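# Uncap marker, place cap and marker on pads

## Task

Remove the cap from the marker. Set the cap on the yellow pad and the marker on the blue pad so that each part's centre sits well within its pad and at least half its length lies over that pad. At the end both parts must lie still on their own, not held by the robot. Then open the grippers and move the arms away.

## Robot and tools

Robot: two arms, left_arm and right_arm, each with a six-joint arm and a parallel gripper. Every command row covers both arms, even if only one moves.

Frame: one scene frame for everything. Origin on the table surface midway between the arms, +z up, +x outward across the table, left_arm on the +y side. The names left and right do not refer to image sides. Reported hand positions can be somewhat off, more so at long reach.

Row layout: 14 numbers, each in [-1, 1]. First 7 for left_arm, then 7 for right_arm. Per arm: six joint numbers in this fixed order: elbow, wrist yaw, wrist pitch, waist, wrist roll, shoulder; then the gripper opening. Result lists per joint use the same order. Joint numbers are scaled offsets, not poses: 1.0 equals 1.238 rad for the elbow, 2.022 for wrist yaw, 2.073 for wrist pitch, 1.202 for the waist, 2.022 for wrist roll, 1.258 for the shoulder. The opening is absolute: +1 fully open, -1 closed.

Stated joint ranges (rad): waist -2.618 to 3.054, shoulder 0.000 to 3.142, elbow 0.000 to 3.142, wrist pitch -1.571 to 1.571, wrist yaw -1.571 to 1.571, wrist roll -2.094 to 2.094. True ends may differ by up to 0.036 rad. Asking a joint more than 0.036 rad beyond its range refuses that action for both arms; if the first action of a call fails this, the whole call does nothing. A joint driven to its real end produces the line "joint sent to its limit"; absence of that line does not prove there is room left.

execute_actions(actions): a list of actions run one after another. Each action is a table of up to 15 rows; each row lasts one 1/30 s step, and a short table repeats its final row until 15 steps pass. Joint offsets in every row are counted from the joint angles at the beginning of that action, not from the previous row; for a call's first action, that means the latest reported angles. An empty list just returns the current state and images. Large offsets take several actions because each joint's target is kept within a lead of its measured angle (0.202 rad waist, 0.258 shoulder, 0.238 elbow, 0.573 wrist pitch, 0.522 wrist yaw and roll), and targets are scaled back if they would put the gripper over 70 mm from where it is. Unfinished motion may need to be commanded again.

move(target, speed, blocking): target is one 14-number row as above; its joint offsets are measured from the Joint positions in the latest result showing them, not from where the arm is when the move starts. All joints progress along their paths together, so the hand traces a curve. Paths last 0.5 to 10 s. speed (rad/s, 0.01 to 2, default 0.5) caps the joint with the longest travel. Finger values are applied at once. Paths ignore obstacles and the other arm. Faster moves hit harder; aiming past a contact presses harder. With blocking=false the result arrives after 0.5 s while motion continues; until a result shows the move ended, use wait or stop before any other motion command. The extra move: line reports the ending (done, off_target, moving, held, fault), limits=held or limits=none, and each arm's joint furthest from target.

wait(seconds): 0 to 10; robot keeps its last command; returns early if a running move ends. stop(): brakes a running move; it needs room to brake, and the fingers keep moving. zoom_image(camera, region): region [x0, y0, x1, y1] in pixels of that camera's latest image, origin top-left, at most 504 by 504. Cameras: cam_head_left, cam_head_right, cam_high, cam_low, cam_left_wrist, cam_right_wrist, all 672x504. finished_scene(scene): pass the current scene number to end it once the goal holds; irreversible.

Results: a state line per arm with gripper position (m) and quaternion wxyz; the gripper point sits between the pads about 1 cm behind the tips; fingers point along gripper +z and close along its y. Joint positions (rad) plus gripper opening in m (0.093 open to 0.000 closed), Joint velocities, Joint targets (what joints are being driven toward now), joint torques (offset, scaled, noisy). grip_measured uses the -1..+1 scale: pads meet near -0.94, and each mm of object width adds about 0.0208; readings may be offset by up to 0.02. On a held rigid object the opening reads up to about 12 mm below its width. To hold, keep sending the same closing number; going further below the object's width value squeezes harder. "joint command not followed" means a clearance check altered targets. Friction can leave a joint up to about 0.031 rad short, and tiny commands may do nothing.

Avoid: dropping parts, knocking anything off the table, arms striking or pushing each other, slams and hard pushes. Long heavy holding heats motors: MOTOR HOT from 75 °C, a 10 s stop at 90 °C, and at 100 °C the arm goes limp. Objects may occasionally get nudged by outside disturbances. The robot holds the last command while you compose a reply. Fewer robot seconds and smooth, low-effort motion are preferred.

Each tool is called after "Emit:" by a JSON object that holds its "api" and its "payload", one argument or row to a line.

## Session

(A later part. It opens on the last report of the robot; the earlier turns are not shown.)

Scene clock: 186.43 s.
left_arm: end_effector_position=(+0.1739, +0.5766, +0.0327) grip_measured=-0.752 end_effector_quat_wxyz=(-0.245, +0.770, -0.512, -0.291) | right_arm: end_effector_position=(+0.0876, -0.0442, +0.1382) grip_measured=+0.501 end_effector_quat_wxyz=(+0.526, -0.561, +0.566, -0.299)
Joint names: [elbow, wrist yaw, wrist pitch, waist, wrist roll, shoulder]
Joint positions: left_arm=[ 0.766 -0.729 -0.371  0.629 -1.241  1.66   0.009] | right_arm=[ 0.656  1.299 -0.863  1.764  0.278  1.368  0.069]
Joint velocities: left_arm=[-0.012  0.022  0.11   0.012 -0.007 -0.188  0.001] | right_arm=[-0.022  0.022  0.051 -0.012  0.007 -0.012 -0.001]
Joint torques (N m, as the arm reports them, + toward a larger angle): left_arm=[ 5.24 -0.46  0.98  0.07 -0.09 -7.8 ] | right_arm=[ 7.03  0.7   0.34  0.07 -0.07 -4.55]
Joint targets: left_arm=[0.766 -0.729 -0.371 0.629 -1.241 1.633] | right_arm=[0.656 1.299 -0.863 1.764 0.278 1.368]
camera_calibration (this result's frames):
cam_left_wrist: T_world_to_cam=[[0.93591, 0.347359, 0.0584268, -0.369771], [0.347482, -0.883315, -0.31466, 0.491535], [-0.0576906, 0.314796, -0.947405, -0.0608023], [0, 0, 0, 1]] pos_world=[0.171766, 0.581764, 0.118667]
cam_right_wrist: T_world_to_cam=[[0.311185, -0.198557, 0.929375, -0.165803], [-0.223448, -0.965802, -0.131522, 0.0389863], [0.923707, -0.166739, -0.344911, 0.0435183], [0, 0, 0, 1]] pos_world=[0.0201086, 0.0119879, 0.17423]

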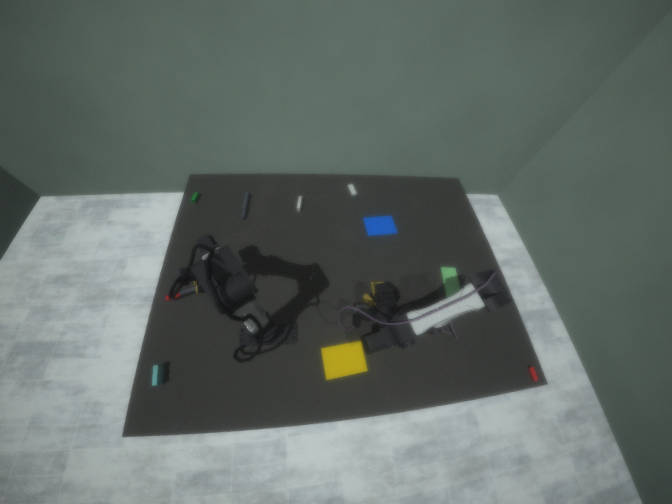

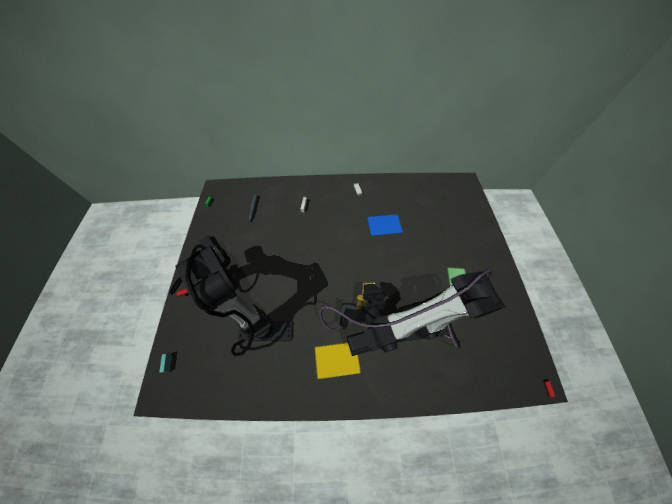

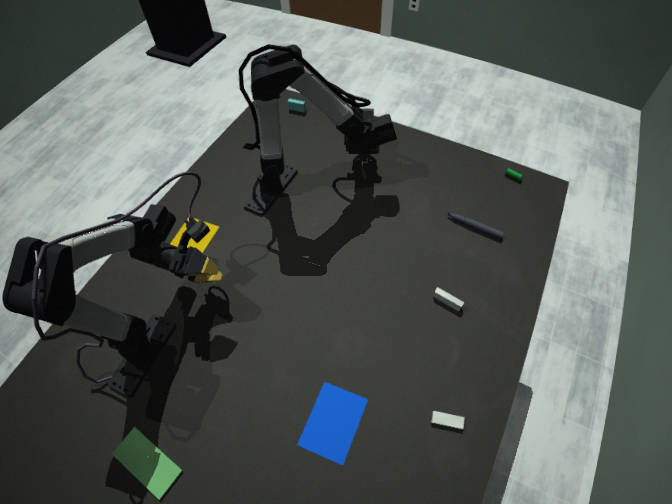

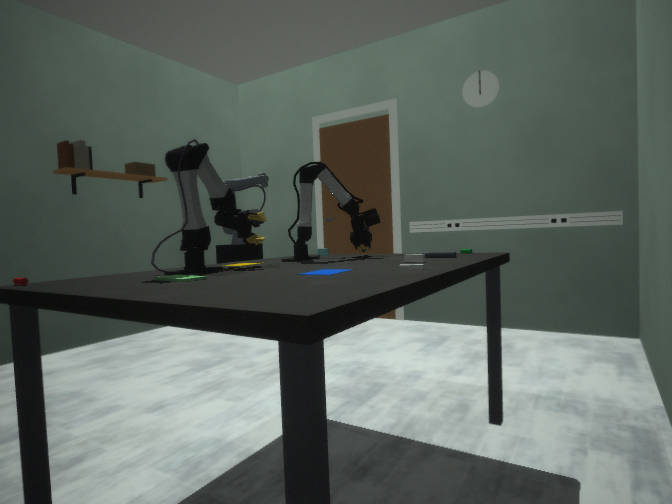

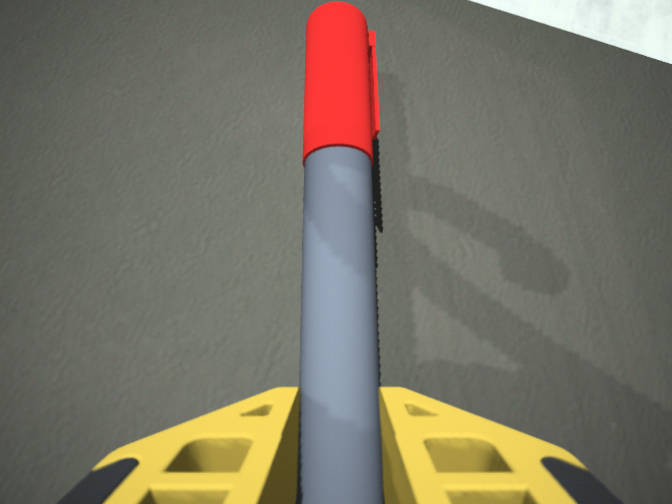

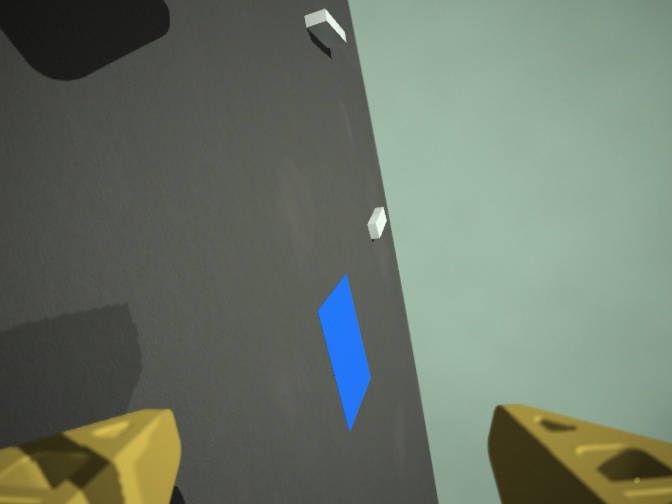

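Emit:
{"api": "move", "payload": {
  "target": [0.1446, 0.3956, 0.0, -0.5824, 0.3956, -0.2607, -0.9, 0, 0, 0, 0.563, -0.012, 0, 0.5],
  "speed": 0.8
}}

Scene clock: 220.87 s.
left_arm: end_effector_position=(+0.3657, +0.2678, +0.1515) grip_measured=-0.752 end_effector_quat_wxyz=(+0.356, -0.157, +0.912, -0.128) | right_arm: end_effector_position=(-0.0754, -0.0269, +0.1382) grip_measured=+0.501 end_effector_quat_wxyz=(-0.593, +0.718, -0.346, +0.116)
Joint names: [elbow, wrist yaw, wrist pitch, waist, wrist roll, shoulder]
Joint positions: left_arm=[ 0.923  0.063 -0.372 -0.066 -0.452  1.348  0.009] | right_arm=[ 0.656  1.299 -0.863  2.43   0.261  1.368  0.069]
Joint velocities: left_arm=[ 0.017 -0.051 -0.022 -0.012  0.007 -0.002 -0.   ] | right_arm=[ 0.002 -0.022  0.007  0.012 -0.007  0.007  0.001]
Joint torques (N m, as the arm reports them, + toward a larger angle): left_arm=[ 8.25 -0.03  1.85 -0.32  0.01 -6.61] | right_arm=[ 7.01  0.7   0.34  0.84 -0.17 -4.56]
Joint targets: left_arm=[0.945 0.071 -0.371 -0.071 -0.441 1.332] | right_arm=[0.656 1.299 -0.863 2.441 0.254 1.368]
move: off_target (left_arm); limits=none; left_arm: farthest joint: the elbow, 0.022 radians from its target (0.179 radians at the start); right_arm: farthest joint: the waist, 0.011 radians from its target (0.677 radians at the start)
camera_calibration (this result's frames):
cam_left_wrist: T_world_to_cam=[[0.186085, -0.926406, 0.327328, 0.125692], [-0.932876, -0.271159, -0.237098, 0.482043], [0.308406, -0.261236, -0.914681, 0.175404], [0, 0, 0, 1]] pos_world=[0.372201, 0.292974, 0.233588]
cam_right_wrist: T_world_to_cam=[[0.355382, 0.0465537, 0.933561, -0.102324], [0.426605, -0.89675, -0.117679, 0.0682378], [0.831692, 0.440083, -0.338549, 0.205398], [0, 0, 0, 1]] pos_world=[-0.163574, -0.0244364, 0.173093]

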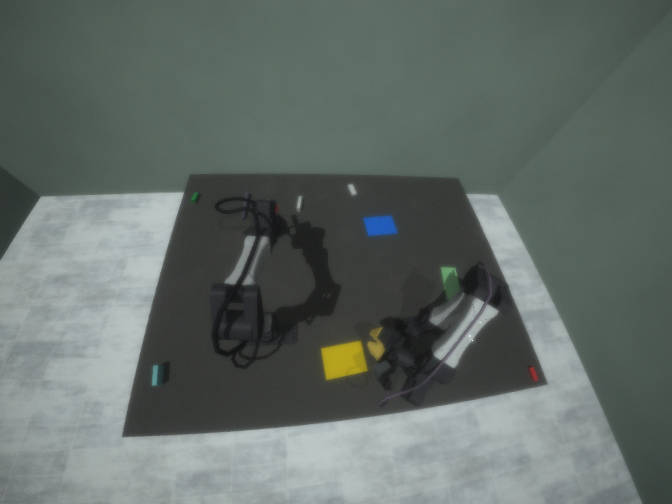

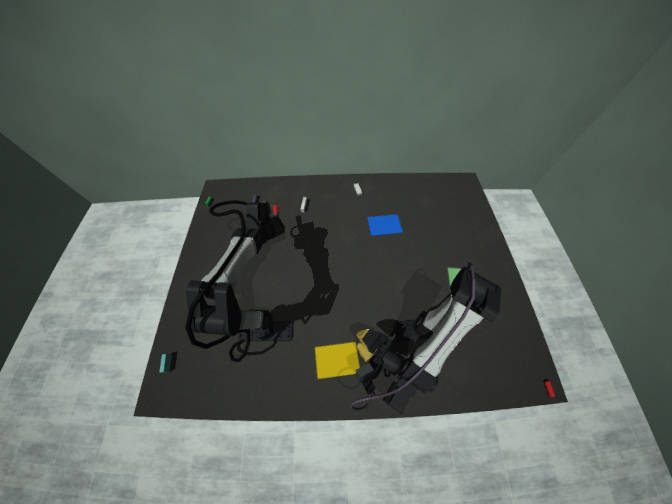

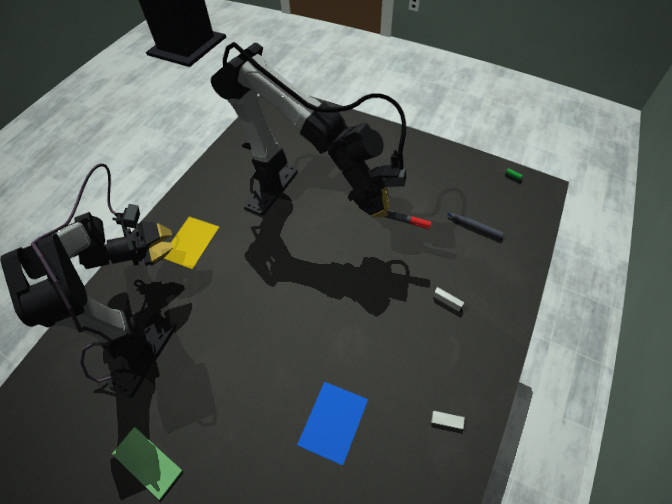

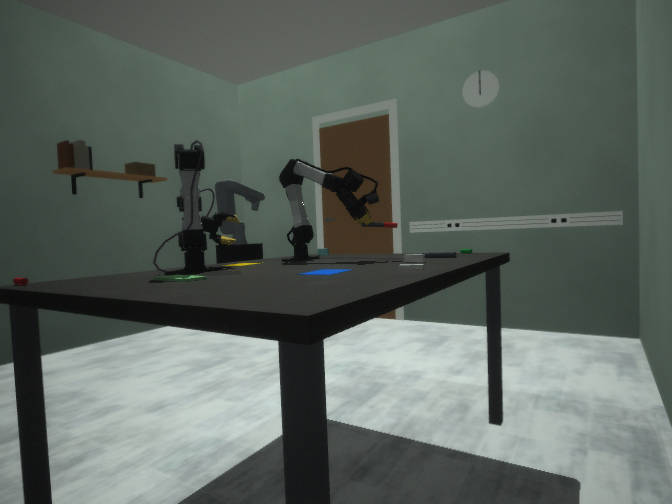

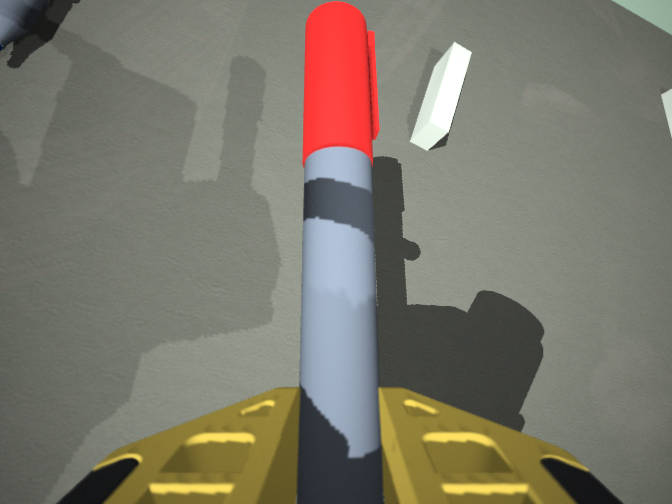

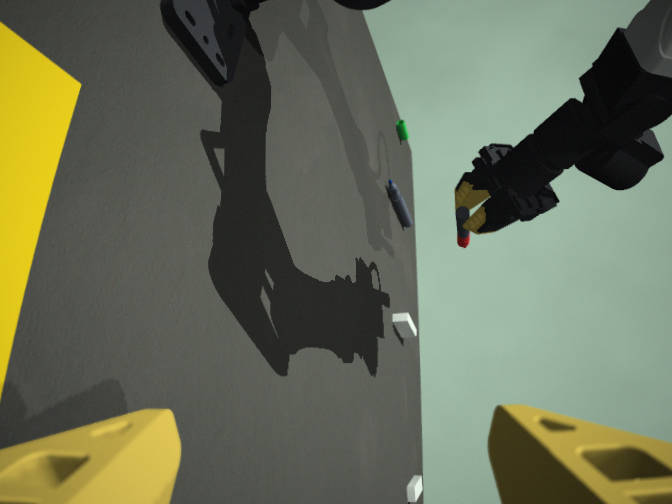

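Emit:
{"api": "move", "payload": {
  "target": [-0.2528, 0.6162, -0.2393, -0.6398, 0.36, 0, -0.9, 0, 0, 0, 0, 0, 0, 0.5],
  "speed": 0.9
}}

Scene clock: 229.00 s.
left_arm: end_effector_position=(-0.0083, +0.0636, +0.1367) grip_measured=-0.752 end_effector_quat_wxyz=(-0.173, +0.419, +0.678, -0.578) | right_arm: end_effector_position=(-0.0754, -0.0269, +0.1382) grip_measured=+0.501 end_effector_quat_wxyz=(-0.593, +0.718, -0.346, +0.116)
Joint names: [elbow, wrist yaw, wrist pitch, waist, wrist roll, shoulder]
Joint positions: left_arm=[ 0.636  1.297 -0.859 -0.825  0.263  1.348  0.009] | right_arm=[ 0.656  1.299 -0.863  2.43   0.261  1.368  0.069]
Joint velocities: left_arm=[-0.017  0.022 -0.022 -0.007 -0.037  0.002  0.   ] | right_arm=[-0.002 -0.007  0.022 -0.012 -0.022  0.017 -0.001]
Joint torques (N m, as the arm reports them, + toward a larger angle): left_arm=[ 3.7   0.63  0.38 -0.67  0.09 -3.7 ] | right_arm=[ 7.03  0.71  0.35  0.05 -0.07 -4.55]
Joint targets: left_arm=[0.610 1.309 -0.869 -0.835 0.276 1.348] | right_arm=[0.656 1.299 -0.863 2.430 0.261 1.368]
move: off_target (left_arm); limits=none; left_arm: farthest joint: the elbow, 0.026 radians from its target (0.313 radians at the start); right_arm: farthest joint: the waist, 0.000 radians from its target (0.000 radians at the start)
camera_calibration (this result's frames):
cam_left_wrist: T_world_to_cam=[[-0.385979, 0.0320023, 0.921952, -0.136006], [-0.205356, 0.971341, -0.11969, -0.0148247], [-0.89936, -0.235526, -0.368345, 0.137506], [0, 0, 0, 1]] pos_world=[0.068128, 0.0511387, 0.174266]
cam_right_wrist: T_world_to_cam=[[0.355382, 0.0465537, 0.933561, -0.102324], [0.426605, -0.89675, -0.117679, 0.0682378], [0.831692, 0.440083, -0.338549, 0.205398], [0, 0, 0, 1]] pos_world=[-0.163574, -0.0244364, 0.173093]

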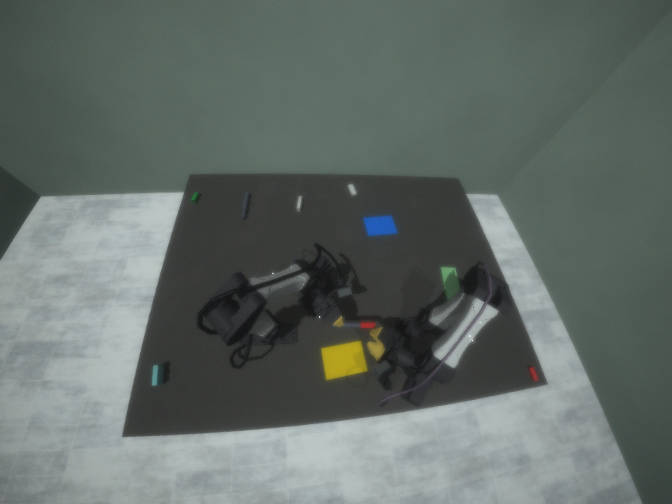

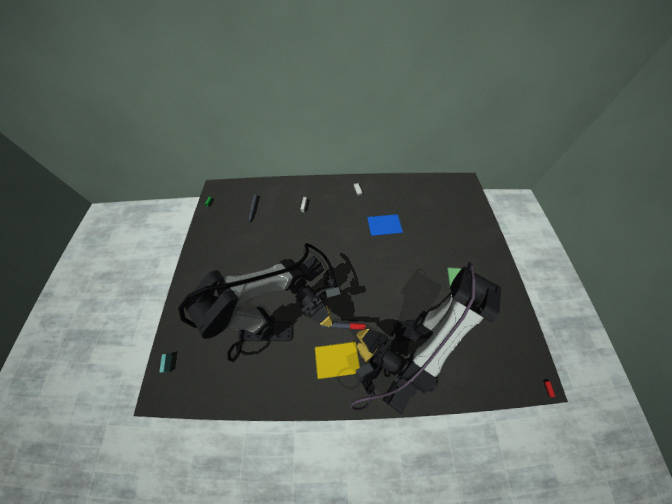

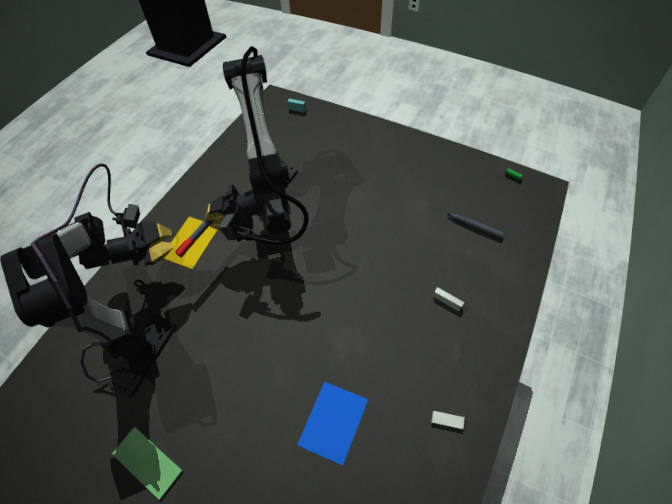

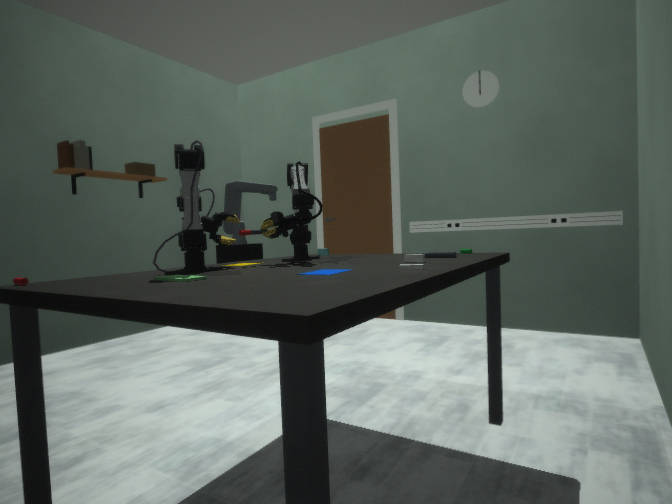

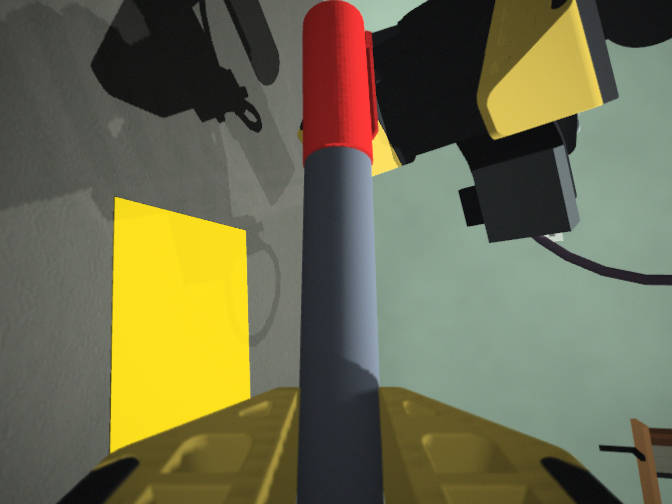

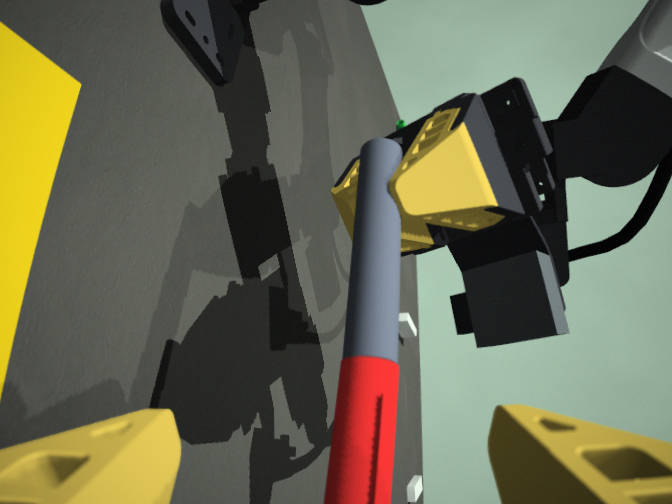

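Emit:
{"api": "zoom_image", "payload": {
  "camera": "cam_right_wrist",
  "region": [260, 120, 500, 504]
}}

Emit:
{"api": "zoom_image", "payload": {
  "camera": "cam_head_right",
  "region": [290, 270, 430, 400]
}}

Region (260, 120, 500, 504) of cam_right_wrist's 672x504 image, scaled by 1.312, with more detail than that image has; it fills the left 315 columns of this view, and the rest is white.

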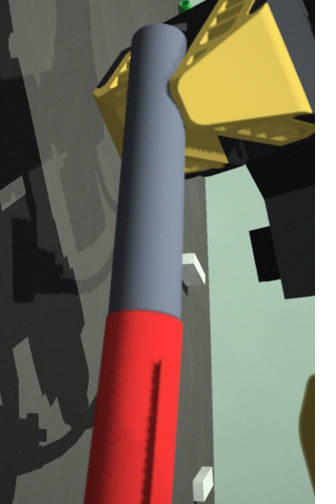

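Region (290, 270, 430, 400) of cam_head_right's 672x504 image, scaled by 3.600, with more detail than that image has; it fills the top 468 rows of this view, and the rest is white.

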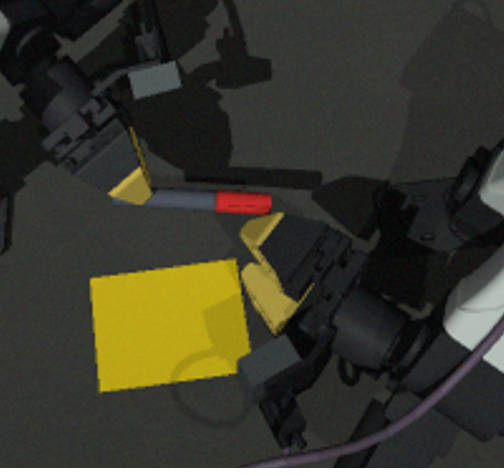

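Emit:
{"api": "move", "payload": {
  "target": [0, 0, 0, 0, 0, 0, -0.9, 0, -0.0124, 0, -0.1165, 0.0376, 0, 0.1],
  "speed": 0.25
}}

Scene clock: 261.37 s.
left_arm: end_effector_position=(-0.0084, +0.0636, +0.1368) grip_measured=-0.752 end_effector_quat_wxyz=(-0.173, +0.419, +0.678, -0.579) | right_arm: end_effector_position=(-0.0443, -0.0223, +0.1349) grip_measured=+0.101 end_effector_quat_wxyz=(-0.581, +0.687, -0.416, +0.133)
Joint names: [elbow, wrist yaw, wrist pitch, waist, wrist roll, shoulder]
Joint positions: left_arm=[ 0.636  1.298 -0.859 -0.825  0.264  1.348  0.009] | right_arm=[ 0.656  1.278 -0.863  2.302  0.324  1.368  0.05 ]
Joint velocities: left_arm=[ 0.002 -0.066 -0.022 -0.007 -0.022 -0.017 -0.   ] | right_arm=[ 0.017 -0.037 -0.051  0.017 -0.066  0.012 -0.   ]
Joint torques (N m, as the arm reports them, + toward a larger angle): left_arm=[ 5.34  0.54  0.47  0.05 -0.04 -3.71] | right_arm=[ 7.01  0.67  0.34 -0.74  0.07 -4.56]
Joint targets: left_arm=[0.636 1.297 -0.859 -0.825 0.263 1.348] | right_arm=[0.656 1.273 -0.863 2.290 0.337 1.368]
move: done; limits=none; left_arm: farthest joint: the wrist yaw, 0.001 radians from its target (0.001 radians at the start); right_arm: farthest joint: the wrist roll, 0.013 radians from its target (0.076 radians at the start)
camera_calibration (this result's frames):
cam_left_wrist: T_world_to_cam=[[-0.385675, 0.0327622, 0.922053, -0.136188], [-0.205296, 0.971268, -0.120382, -0.014693], [-0.899505, -0.235722, -0.367868, 0.137469], [0, 0, 0, 1]] pos_world=[0.0681131, 0.0511371, 0.174375]
cam_right_wrist: T_world_to_cam=[[0.41116, -0.0315772, 0.911016, -0.106777], [0.283454, -0.945426, -0.160699, 0.0570186], [0.866372, 0.324304, -0.379771, 0.180924], [0, 0, 0, 1]] pos_world=[-0.129007, -0.00813926, 0.175148]

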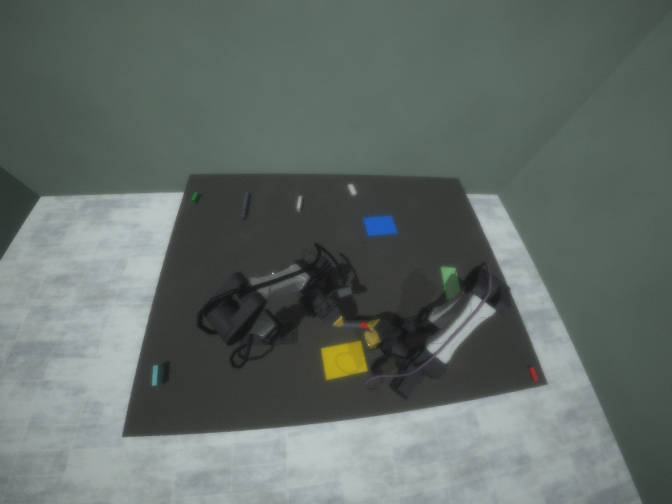

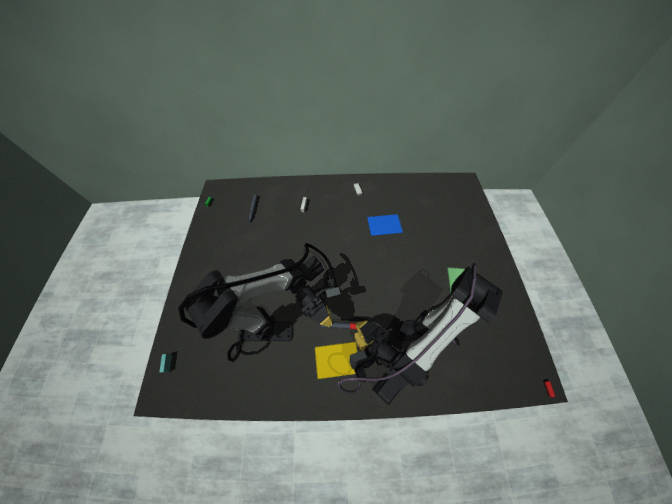

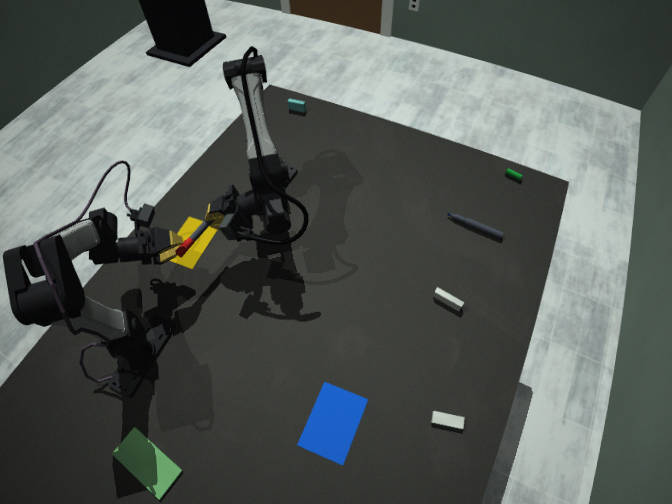

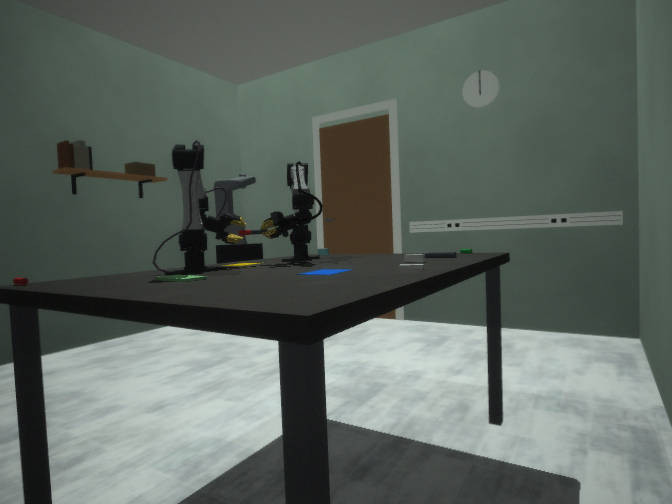

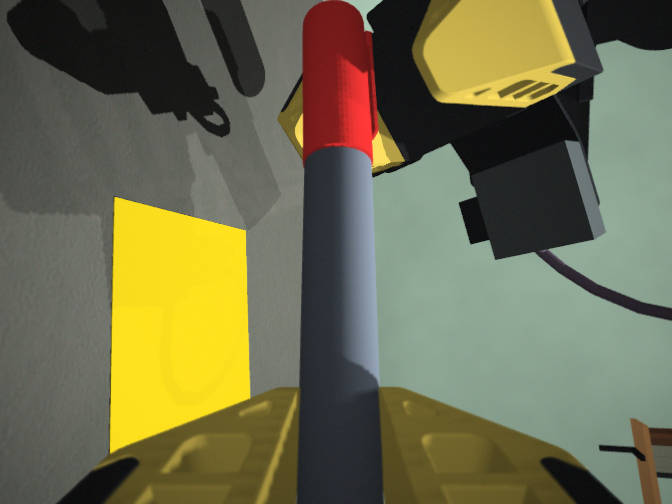

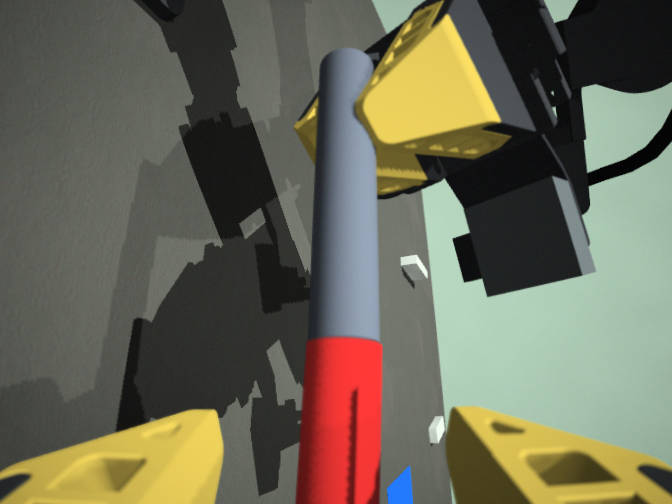

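Emit:
{"api": "zoom_image", "payload": {
  "camera": "cam_right_wrist",
  "region": [200, 304, 480, 504]
}}

Emit:
{"api": "zoom_image", "payload": {
  "camera": "cam_head_right",
  "region": [310, 300, 390, 360]
}}

Emit:
{"api": "zoom_image", "payload": {
  "camera": "cam_high",
  "region": [130, 190, 250, 290]
}}

Region (200, 304, 480, 504) of cam_right_wrist's 672x504 image, scaled by 1.800, with more detail than that image has; it fills the top 360 rows of this view, and the rest is white.

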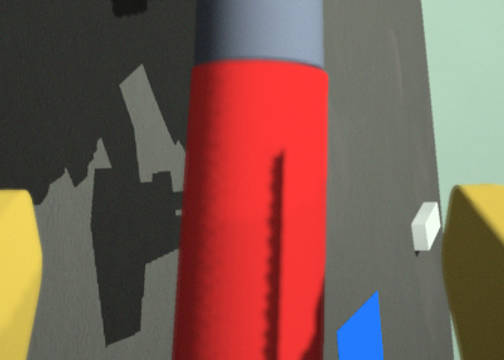

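Region (310, 300, 390, 360) of cam_head_right's 672x504 image, scaled by 6.300, with more detail than that image has; it fills the top 378 rows of this view, and the rest is white.

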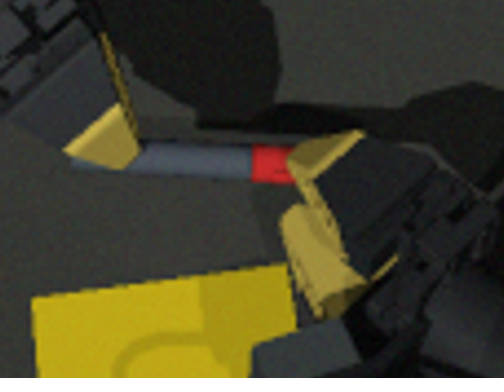

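Region (130, 190, 250, 290) of cam_high's 672x504 image, scaled by 4.200, with more detail than that image has.

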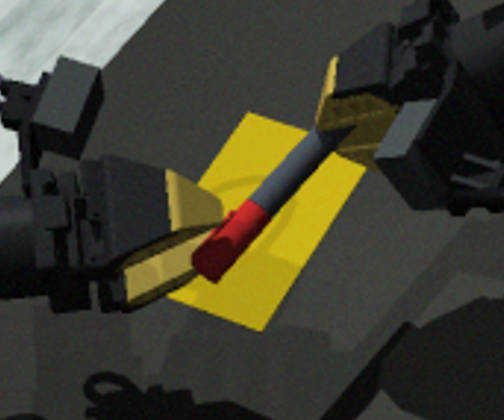

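Emit:
{"api": "move", "payload": {
  "target": [0, 0, 0, 0, 0, 0, -0.9, 0, -0.0114, 0, -0.0408, 0.0178, 0, -0.2],
  "speed": 0.15
}}

Scene clock: 276.93 s.
left_arm: end_effector_position=(-0.0084, +0.0636, +0.1368) grip_measured=-0.752 end_effector_quat_wxyz=(-0.173, +0.419, +0.678, -0.579) | right_arm: end_effector_position=(-0.0356, -0.0222, +0.1320) grip_measured=-0.199 end_effector_quat_wxyz=(-0.573, +0.678, -0.439, +0.136)
Joint names: [elbow, wrist yaw, wrist pitch, waist, wrist roll, shoulder]
Joint positions: left_arm=[ 0.636  1.298 -0.859 -0.825  0.264  1.348  0.009] | right_arm=[ 0.656  1.26  -0.863  2.264  0.347  1.368  0.036]
Joint velocities: left_arm=[-0.012 -0.037  0.007  0.022  0.007 -0.007  0.   ] | right_arm=[ 0.002 -0.007 -0.066  0.007  0.022 -0.017 -0.001]
Joint torques (N m, as the arm reports them, + toward a larger angle): left_arm=[ 5.33  0.54  0.47  0.05 -0.04 -3.7 ] | right_arm=[ 7.02  0.63  0.34 -0.77  0.11 -4.55]
Joint targets: left_arm=[0.636 1.298 -0.859 -0.825 0.264 1.348] | right_arm=[0.656 1.255 -0.863 2.252 0.360 1.368]
move: done; limits=none; left_arm: farthest joint: the waist, 0.000 radians from its target (0.000 radians at the start); right_arm: farthest joint: the wrist roll, 0.013 radians from its target (0.035 radians at the start)
camera_calibration (this result's frames):
cam_left_wrist: T_world_to_cam=[[-0.385675, 0.0327622, 0.922053, -0.136188], [-0.205296, 0.971268, -0.120382, -0.014693], [-0.899505, -0.235722, -0.367868, 0.137469], [0, 0, 0, 1]] pos_world=[0.0681131, 0.0511371, 0.174375]
cam_right_wrist: T_world_to_cam=[[0.434515, -0.0525882, 0.899128, -0.105779], [0.236851, -0.956485, -0.170404, 0.0536083], [0.868964, 0.287002, -0.403152, 0.174617], [0, 0, 0, 1]] pos_world=[-0.118471, -0.00440281, 0.174641]

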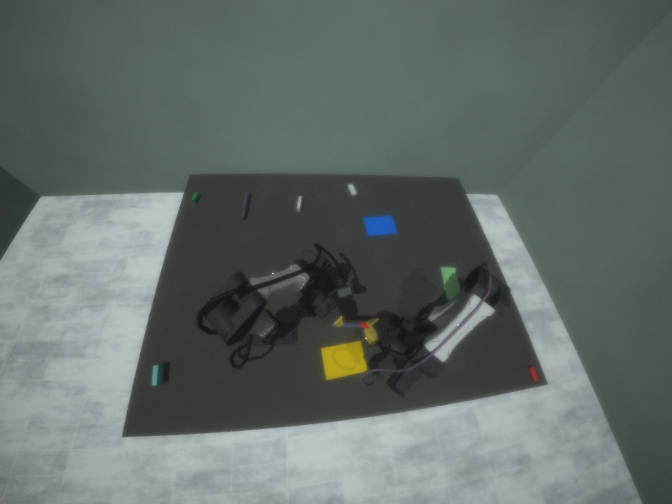

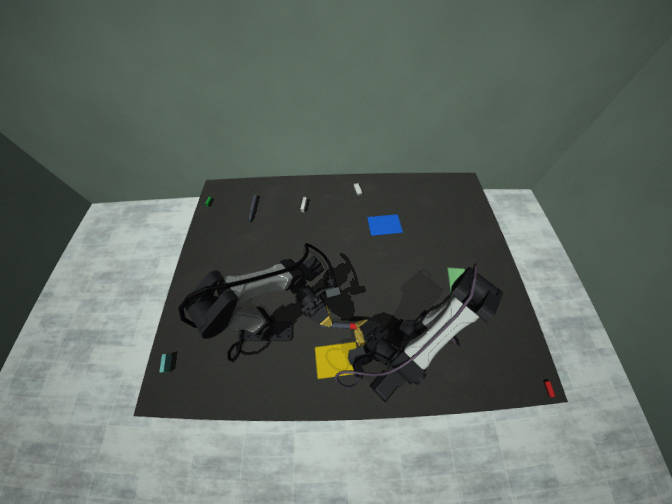

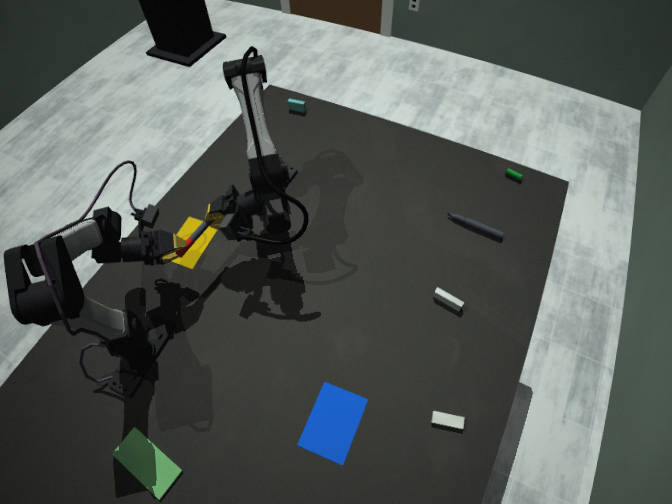

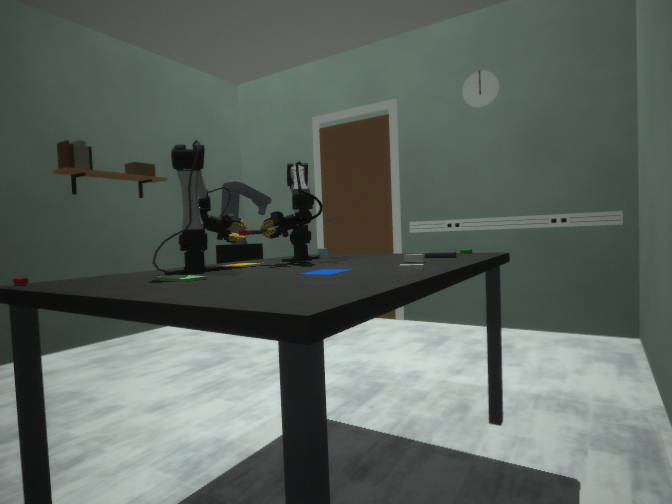

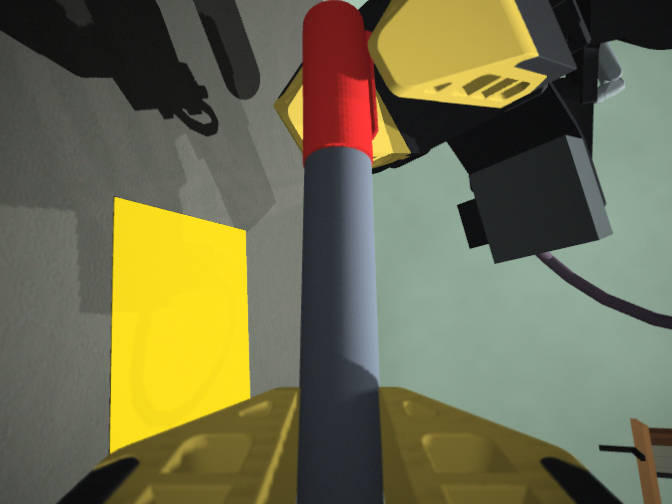

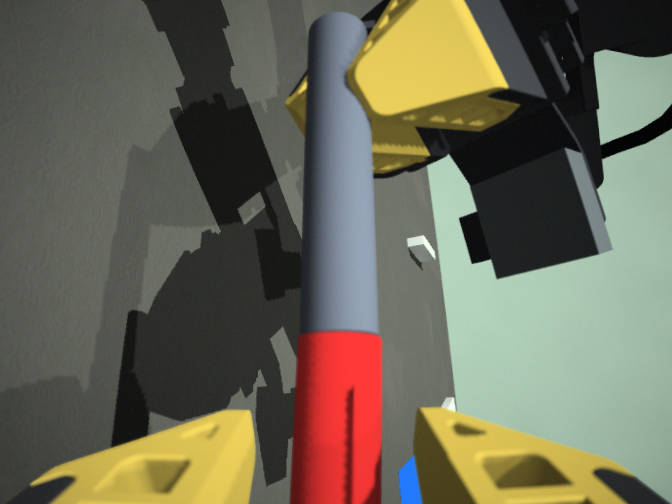

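Emit:
{"api": "zoom_image", "payload": {
  "camera": "cam_right_wrist",
  "region": [200, 304, 480, 504]
}}

Emit:
{"api": "zoom_image", "payload": {
  "camera": "cam_left_wrist",
  "region": [240, 0, 500, 200]
}}

Region (200, 304, 480, 504) of cam_right_wrist's 672x504 image, scaled by 1.800, with more detail than that image has; it fills the top 360 rows of this view, and the rest is white.

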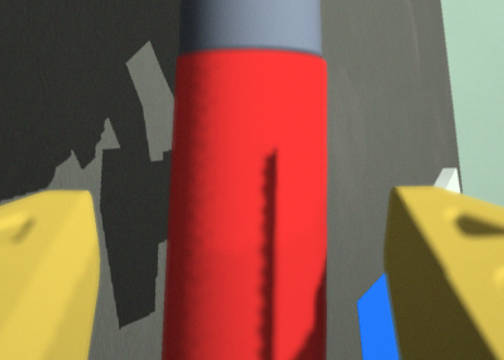

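Region (240, 0, 500, 200) of cam_left_wrist's 672x504 image, scaled by 1.938, with more detail than that image has; it fills the top 388 rows of this view, and the rest is white.

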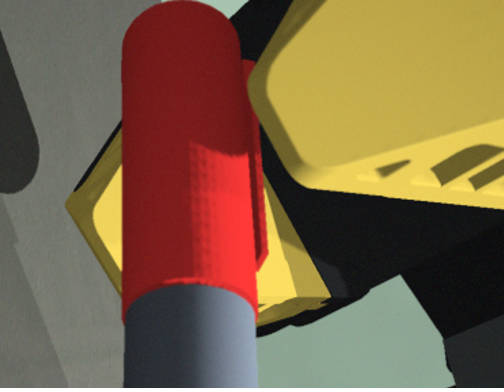

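Emit:
{"api": "execute_actions", "payload": {
  "actions": [
    [[0,0,0,0,0,0,-0.9,0,0,0,0,0,0,-0.24],[0,0,0,0,0,0,-0.9,0,0,0,0,0,0,-0.28],[0,0,0,0,0,0,-0.9,0,0,0,0,0,0,-0.32],[0,0,0,0,0,0,-0.9,0,0,0,0,0,0,-0.36],[0,0,0,0,0,0,-0.9,0,0,0,0,0,0,-0.40],[0,0,0,0,0,0,-0.9,0,0,0,0,0,0,-0.43],[0,0,0,0,0,0,-0.9,0,0,0,0,0,0,-0.46],[0,0,0,0,0,0,-0.9,0,0,0,0,0,0,-0.48],[0,0,0,0,0,0,-0.9,0,0,0,0,0,0,-0.50],[0,0,0,0,0,0,-0.9,0,0,0,0,0,0,-0.52],[0,0,0,0,0,0,-0.9,0,0,0,0,0,0,-0.54],[0,0,0,0,0,0,-0.9,0,0,0,0,0,0,-0.56],[0,0,0,0,0,0,-0.9,0,0,0,0,0,0,-0.58],[0,0,0,0,0,0,-0.9,0,0,0,0,0,0,-0.60],[0,0,0,0,0,0,-0.9,0,0,0,0,0,0,-0.63]],
    [[0,0,0,0,0,0,-0.9,0,0,0,0,0,0,-0.66],[0,0,0,0,0,0,-0.9,0,0,0,0,0,0,-0.69],[0,0,0,0,0,0,-0.9,0,0,0,0,0,0,-0.72],[0,0,0,0,0,0,-0.9,0,0,0,0,0,0,-0.75],[0,0,0,0,0,0,-0.9,0,0,0,0,0,0,-0.78],[0,0,0,0,0,0,-0.9,0,0,0,0,0,0,-0.81],[0,0,0,0,0,0,-0.9,0,0,0,0,0,0,-0.84],[0,0,0,0,0,0,-0.9,0,0,0,0,0,0,-0.87],[0,0,0,0,0,0,-0.9,0,0,0,0,0,0,-0.9]]
  ]
}}

Scene clock: 289.90 s.
left_arm: end_effector_position=(-0.0083, +0.0637, +0.1365) grip_measured=-0.752 end_effector_quat_wxyz=(-0.173, +0.419, +0.678, -0.578) | right_arm: end_effector_position=(-0.0356, -0.0222, +0.1320) grip_measured=-0.707 end_effector_quat_wxyz=(-0.573, +0.678, -0.439, +0.136)
Joint names: [elbow, wrist yaw, wrist pitch, waist, wrist roll, shoulder]
Joint positions: left_arm=[ 0.636  1.296 -0.859 -0.825  0.264  1.348  0.009] | right_arm=[ 0.656  1.26  -0.863  2.264  0.347  1.368  0.011]
Joint velocities: left_arm=[ 0.022 -0.022  0.007 -0.012 -0.022 -0.017 -0.   ] | right_arm=[-0.002 -0.066 -0.037 -0.002 -0.007 -0.007 -0.001]
Joint torques (N m, as the arm reports them, + toward a larger angle): left_arm=[ 5.33  0.54  0.47  0.04 -0.04 -3.72] | right_arm=[ 7.02  0.7   0.35  0.06 -0.08 -4.56]
Joint targets: left_arm=[0.636 1.296 -0.859 -0.825 0.264 1.348] | right_arm=[0.656 1.260 -0.863 2.264 0.347 1.368]
camera_calibration (this result's frames):
cam_left_wrist: T_world_to_cam=[[-0.386989, 0.0315951, 0.921543, -0.135747], [-0.205123, 0.97142, -0.119444, -0.0149094], [-0.898979, -0.235253, -0.369448, 0.137617], [0, 0, 0, 1]] pos_world=[0.0681243, 0.0511472, 0.174159]
cam_right_wrist: T_world_to_cam=[[0.435202, -0.0529245, 0.898776, -0.105655], [0.236493, -0.956496, -0.170837, 0.0536321], [0.868718, 0.286903, -0.403753, 0.174677], [0, 0, 0, 1]] pos_world=[-0.118447, -0.00440825, 0.174649]

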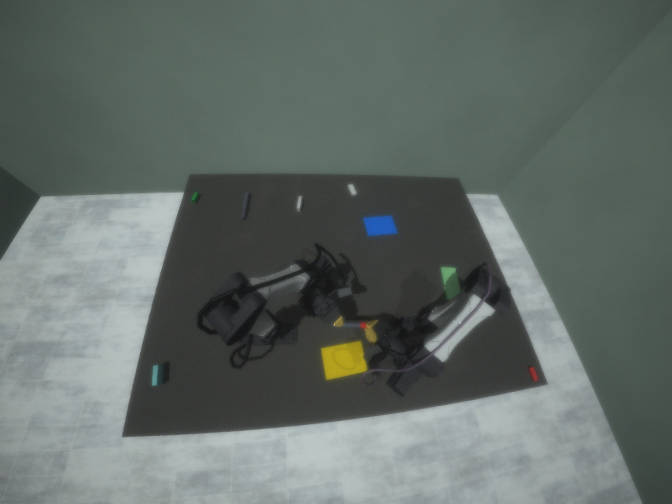

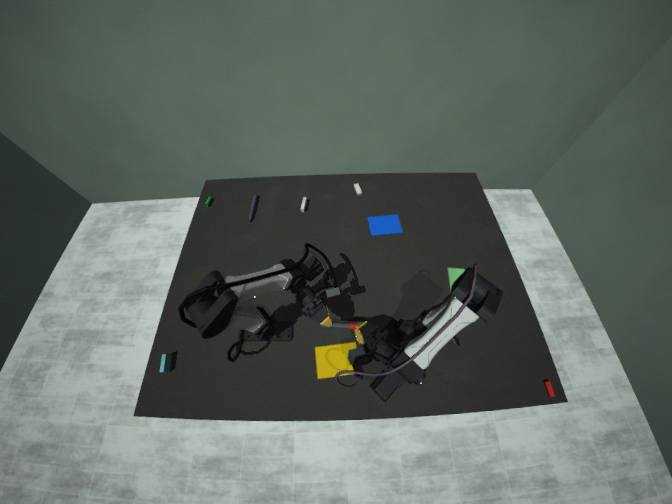

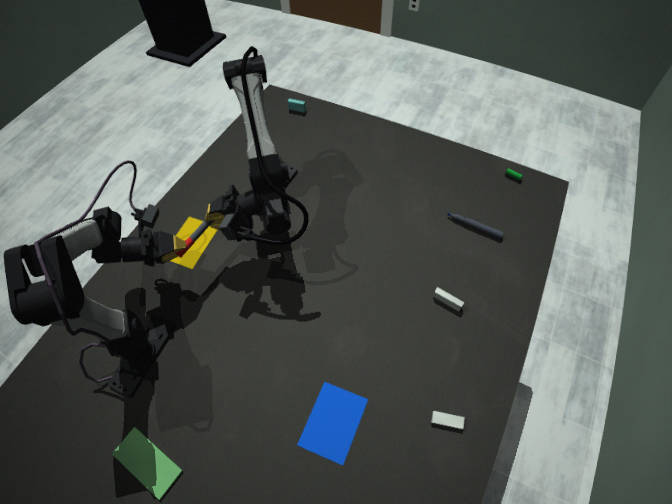

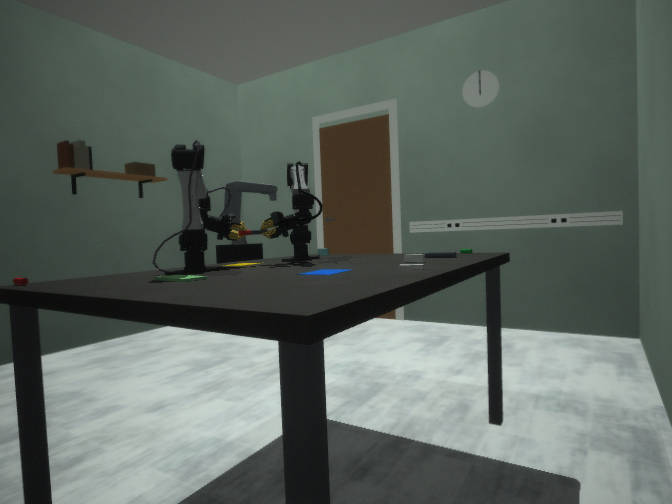

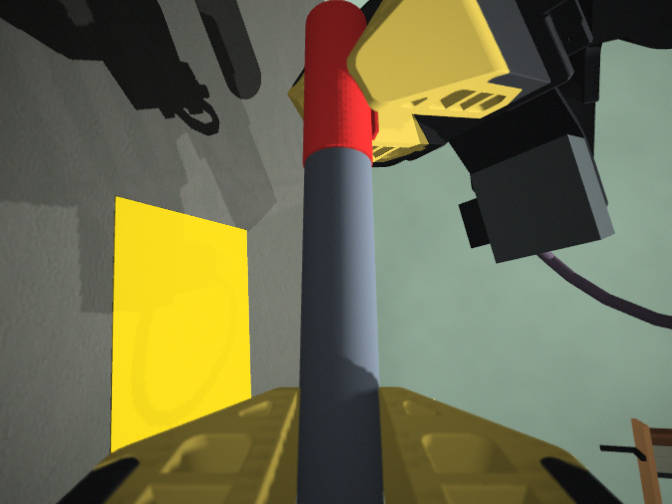

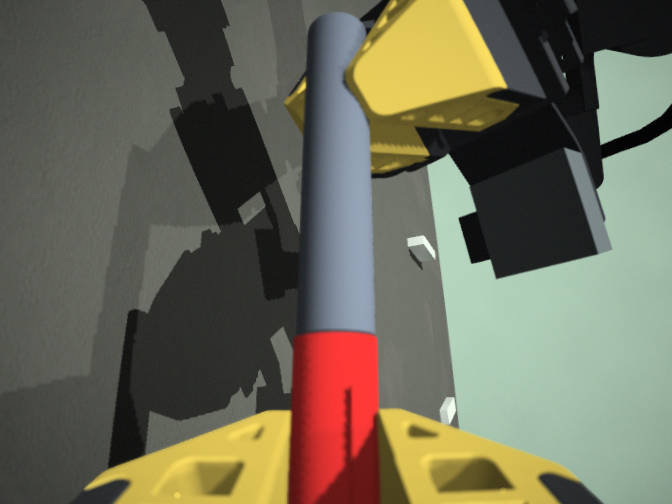

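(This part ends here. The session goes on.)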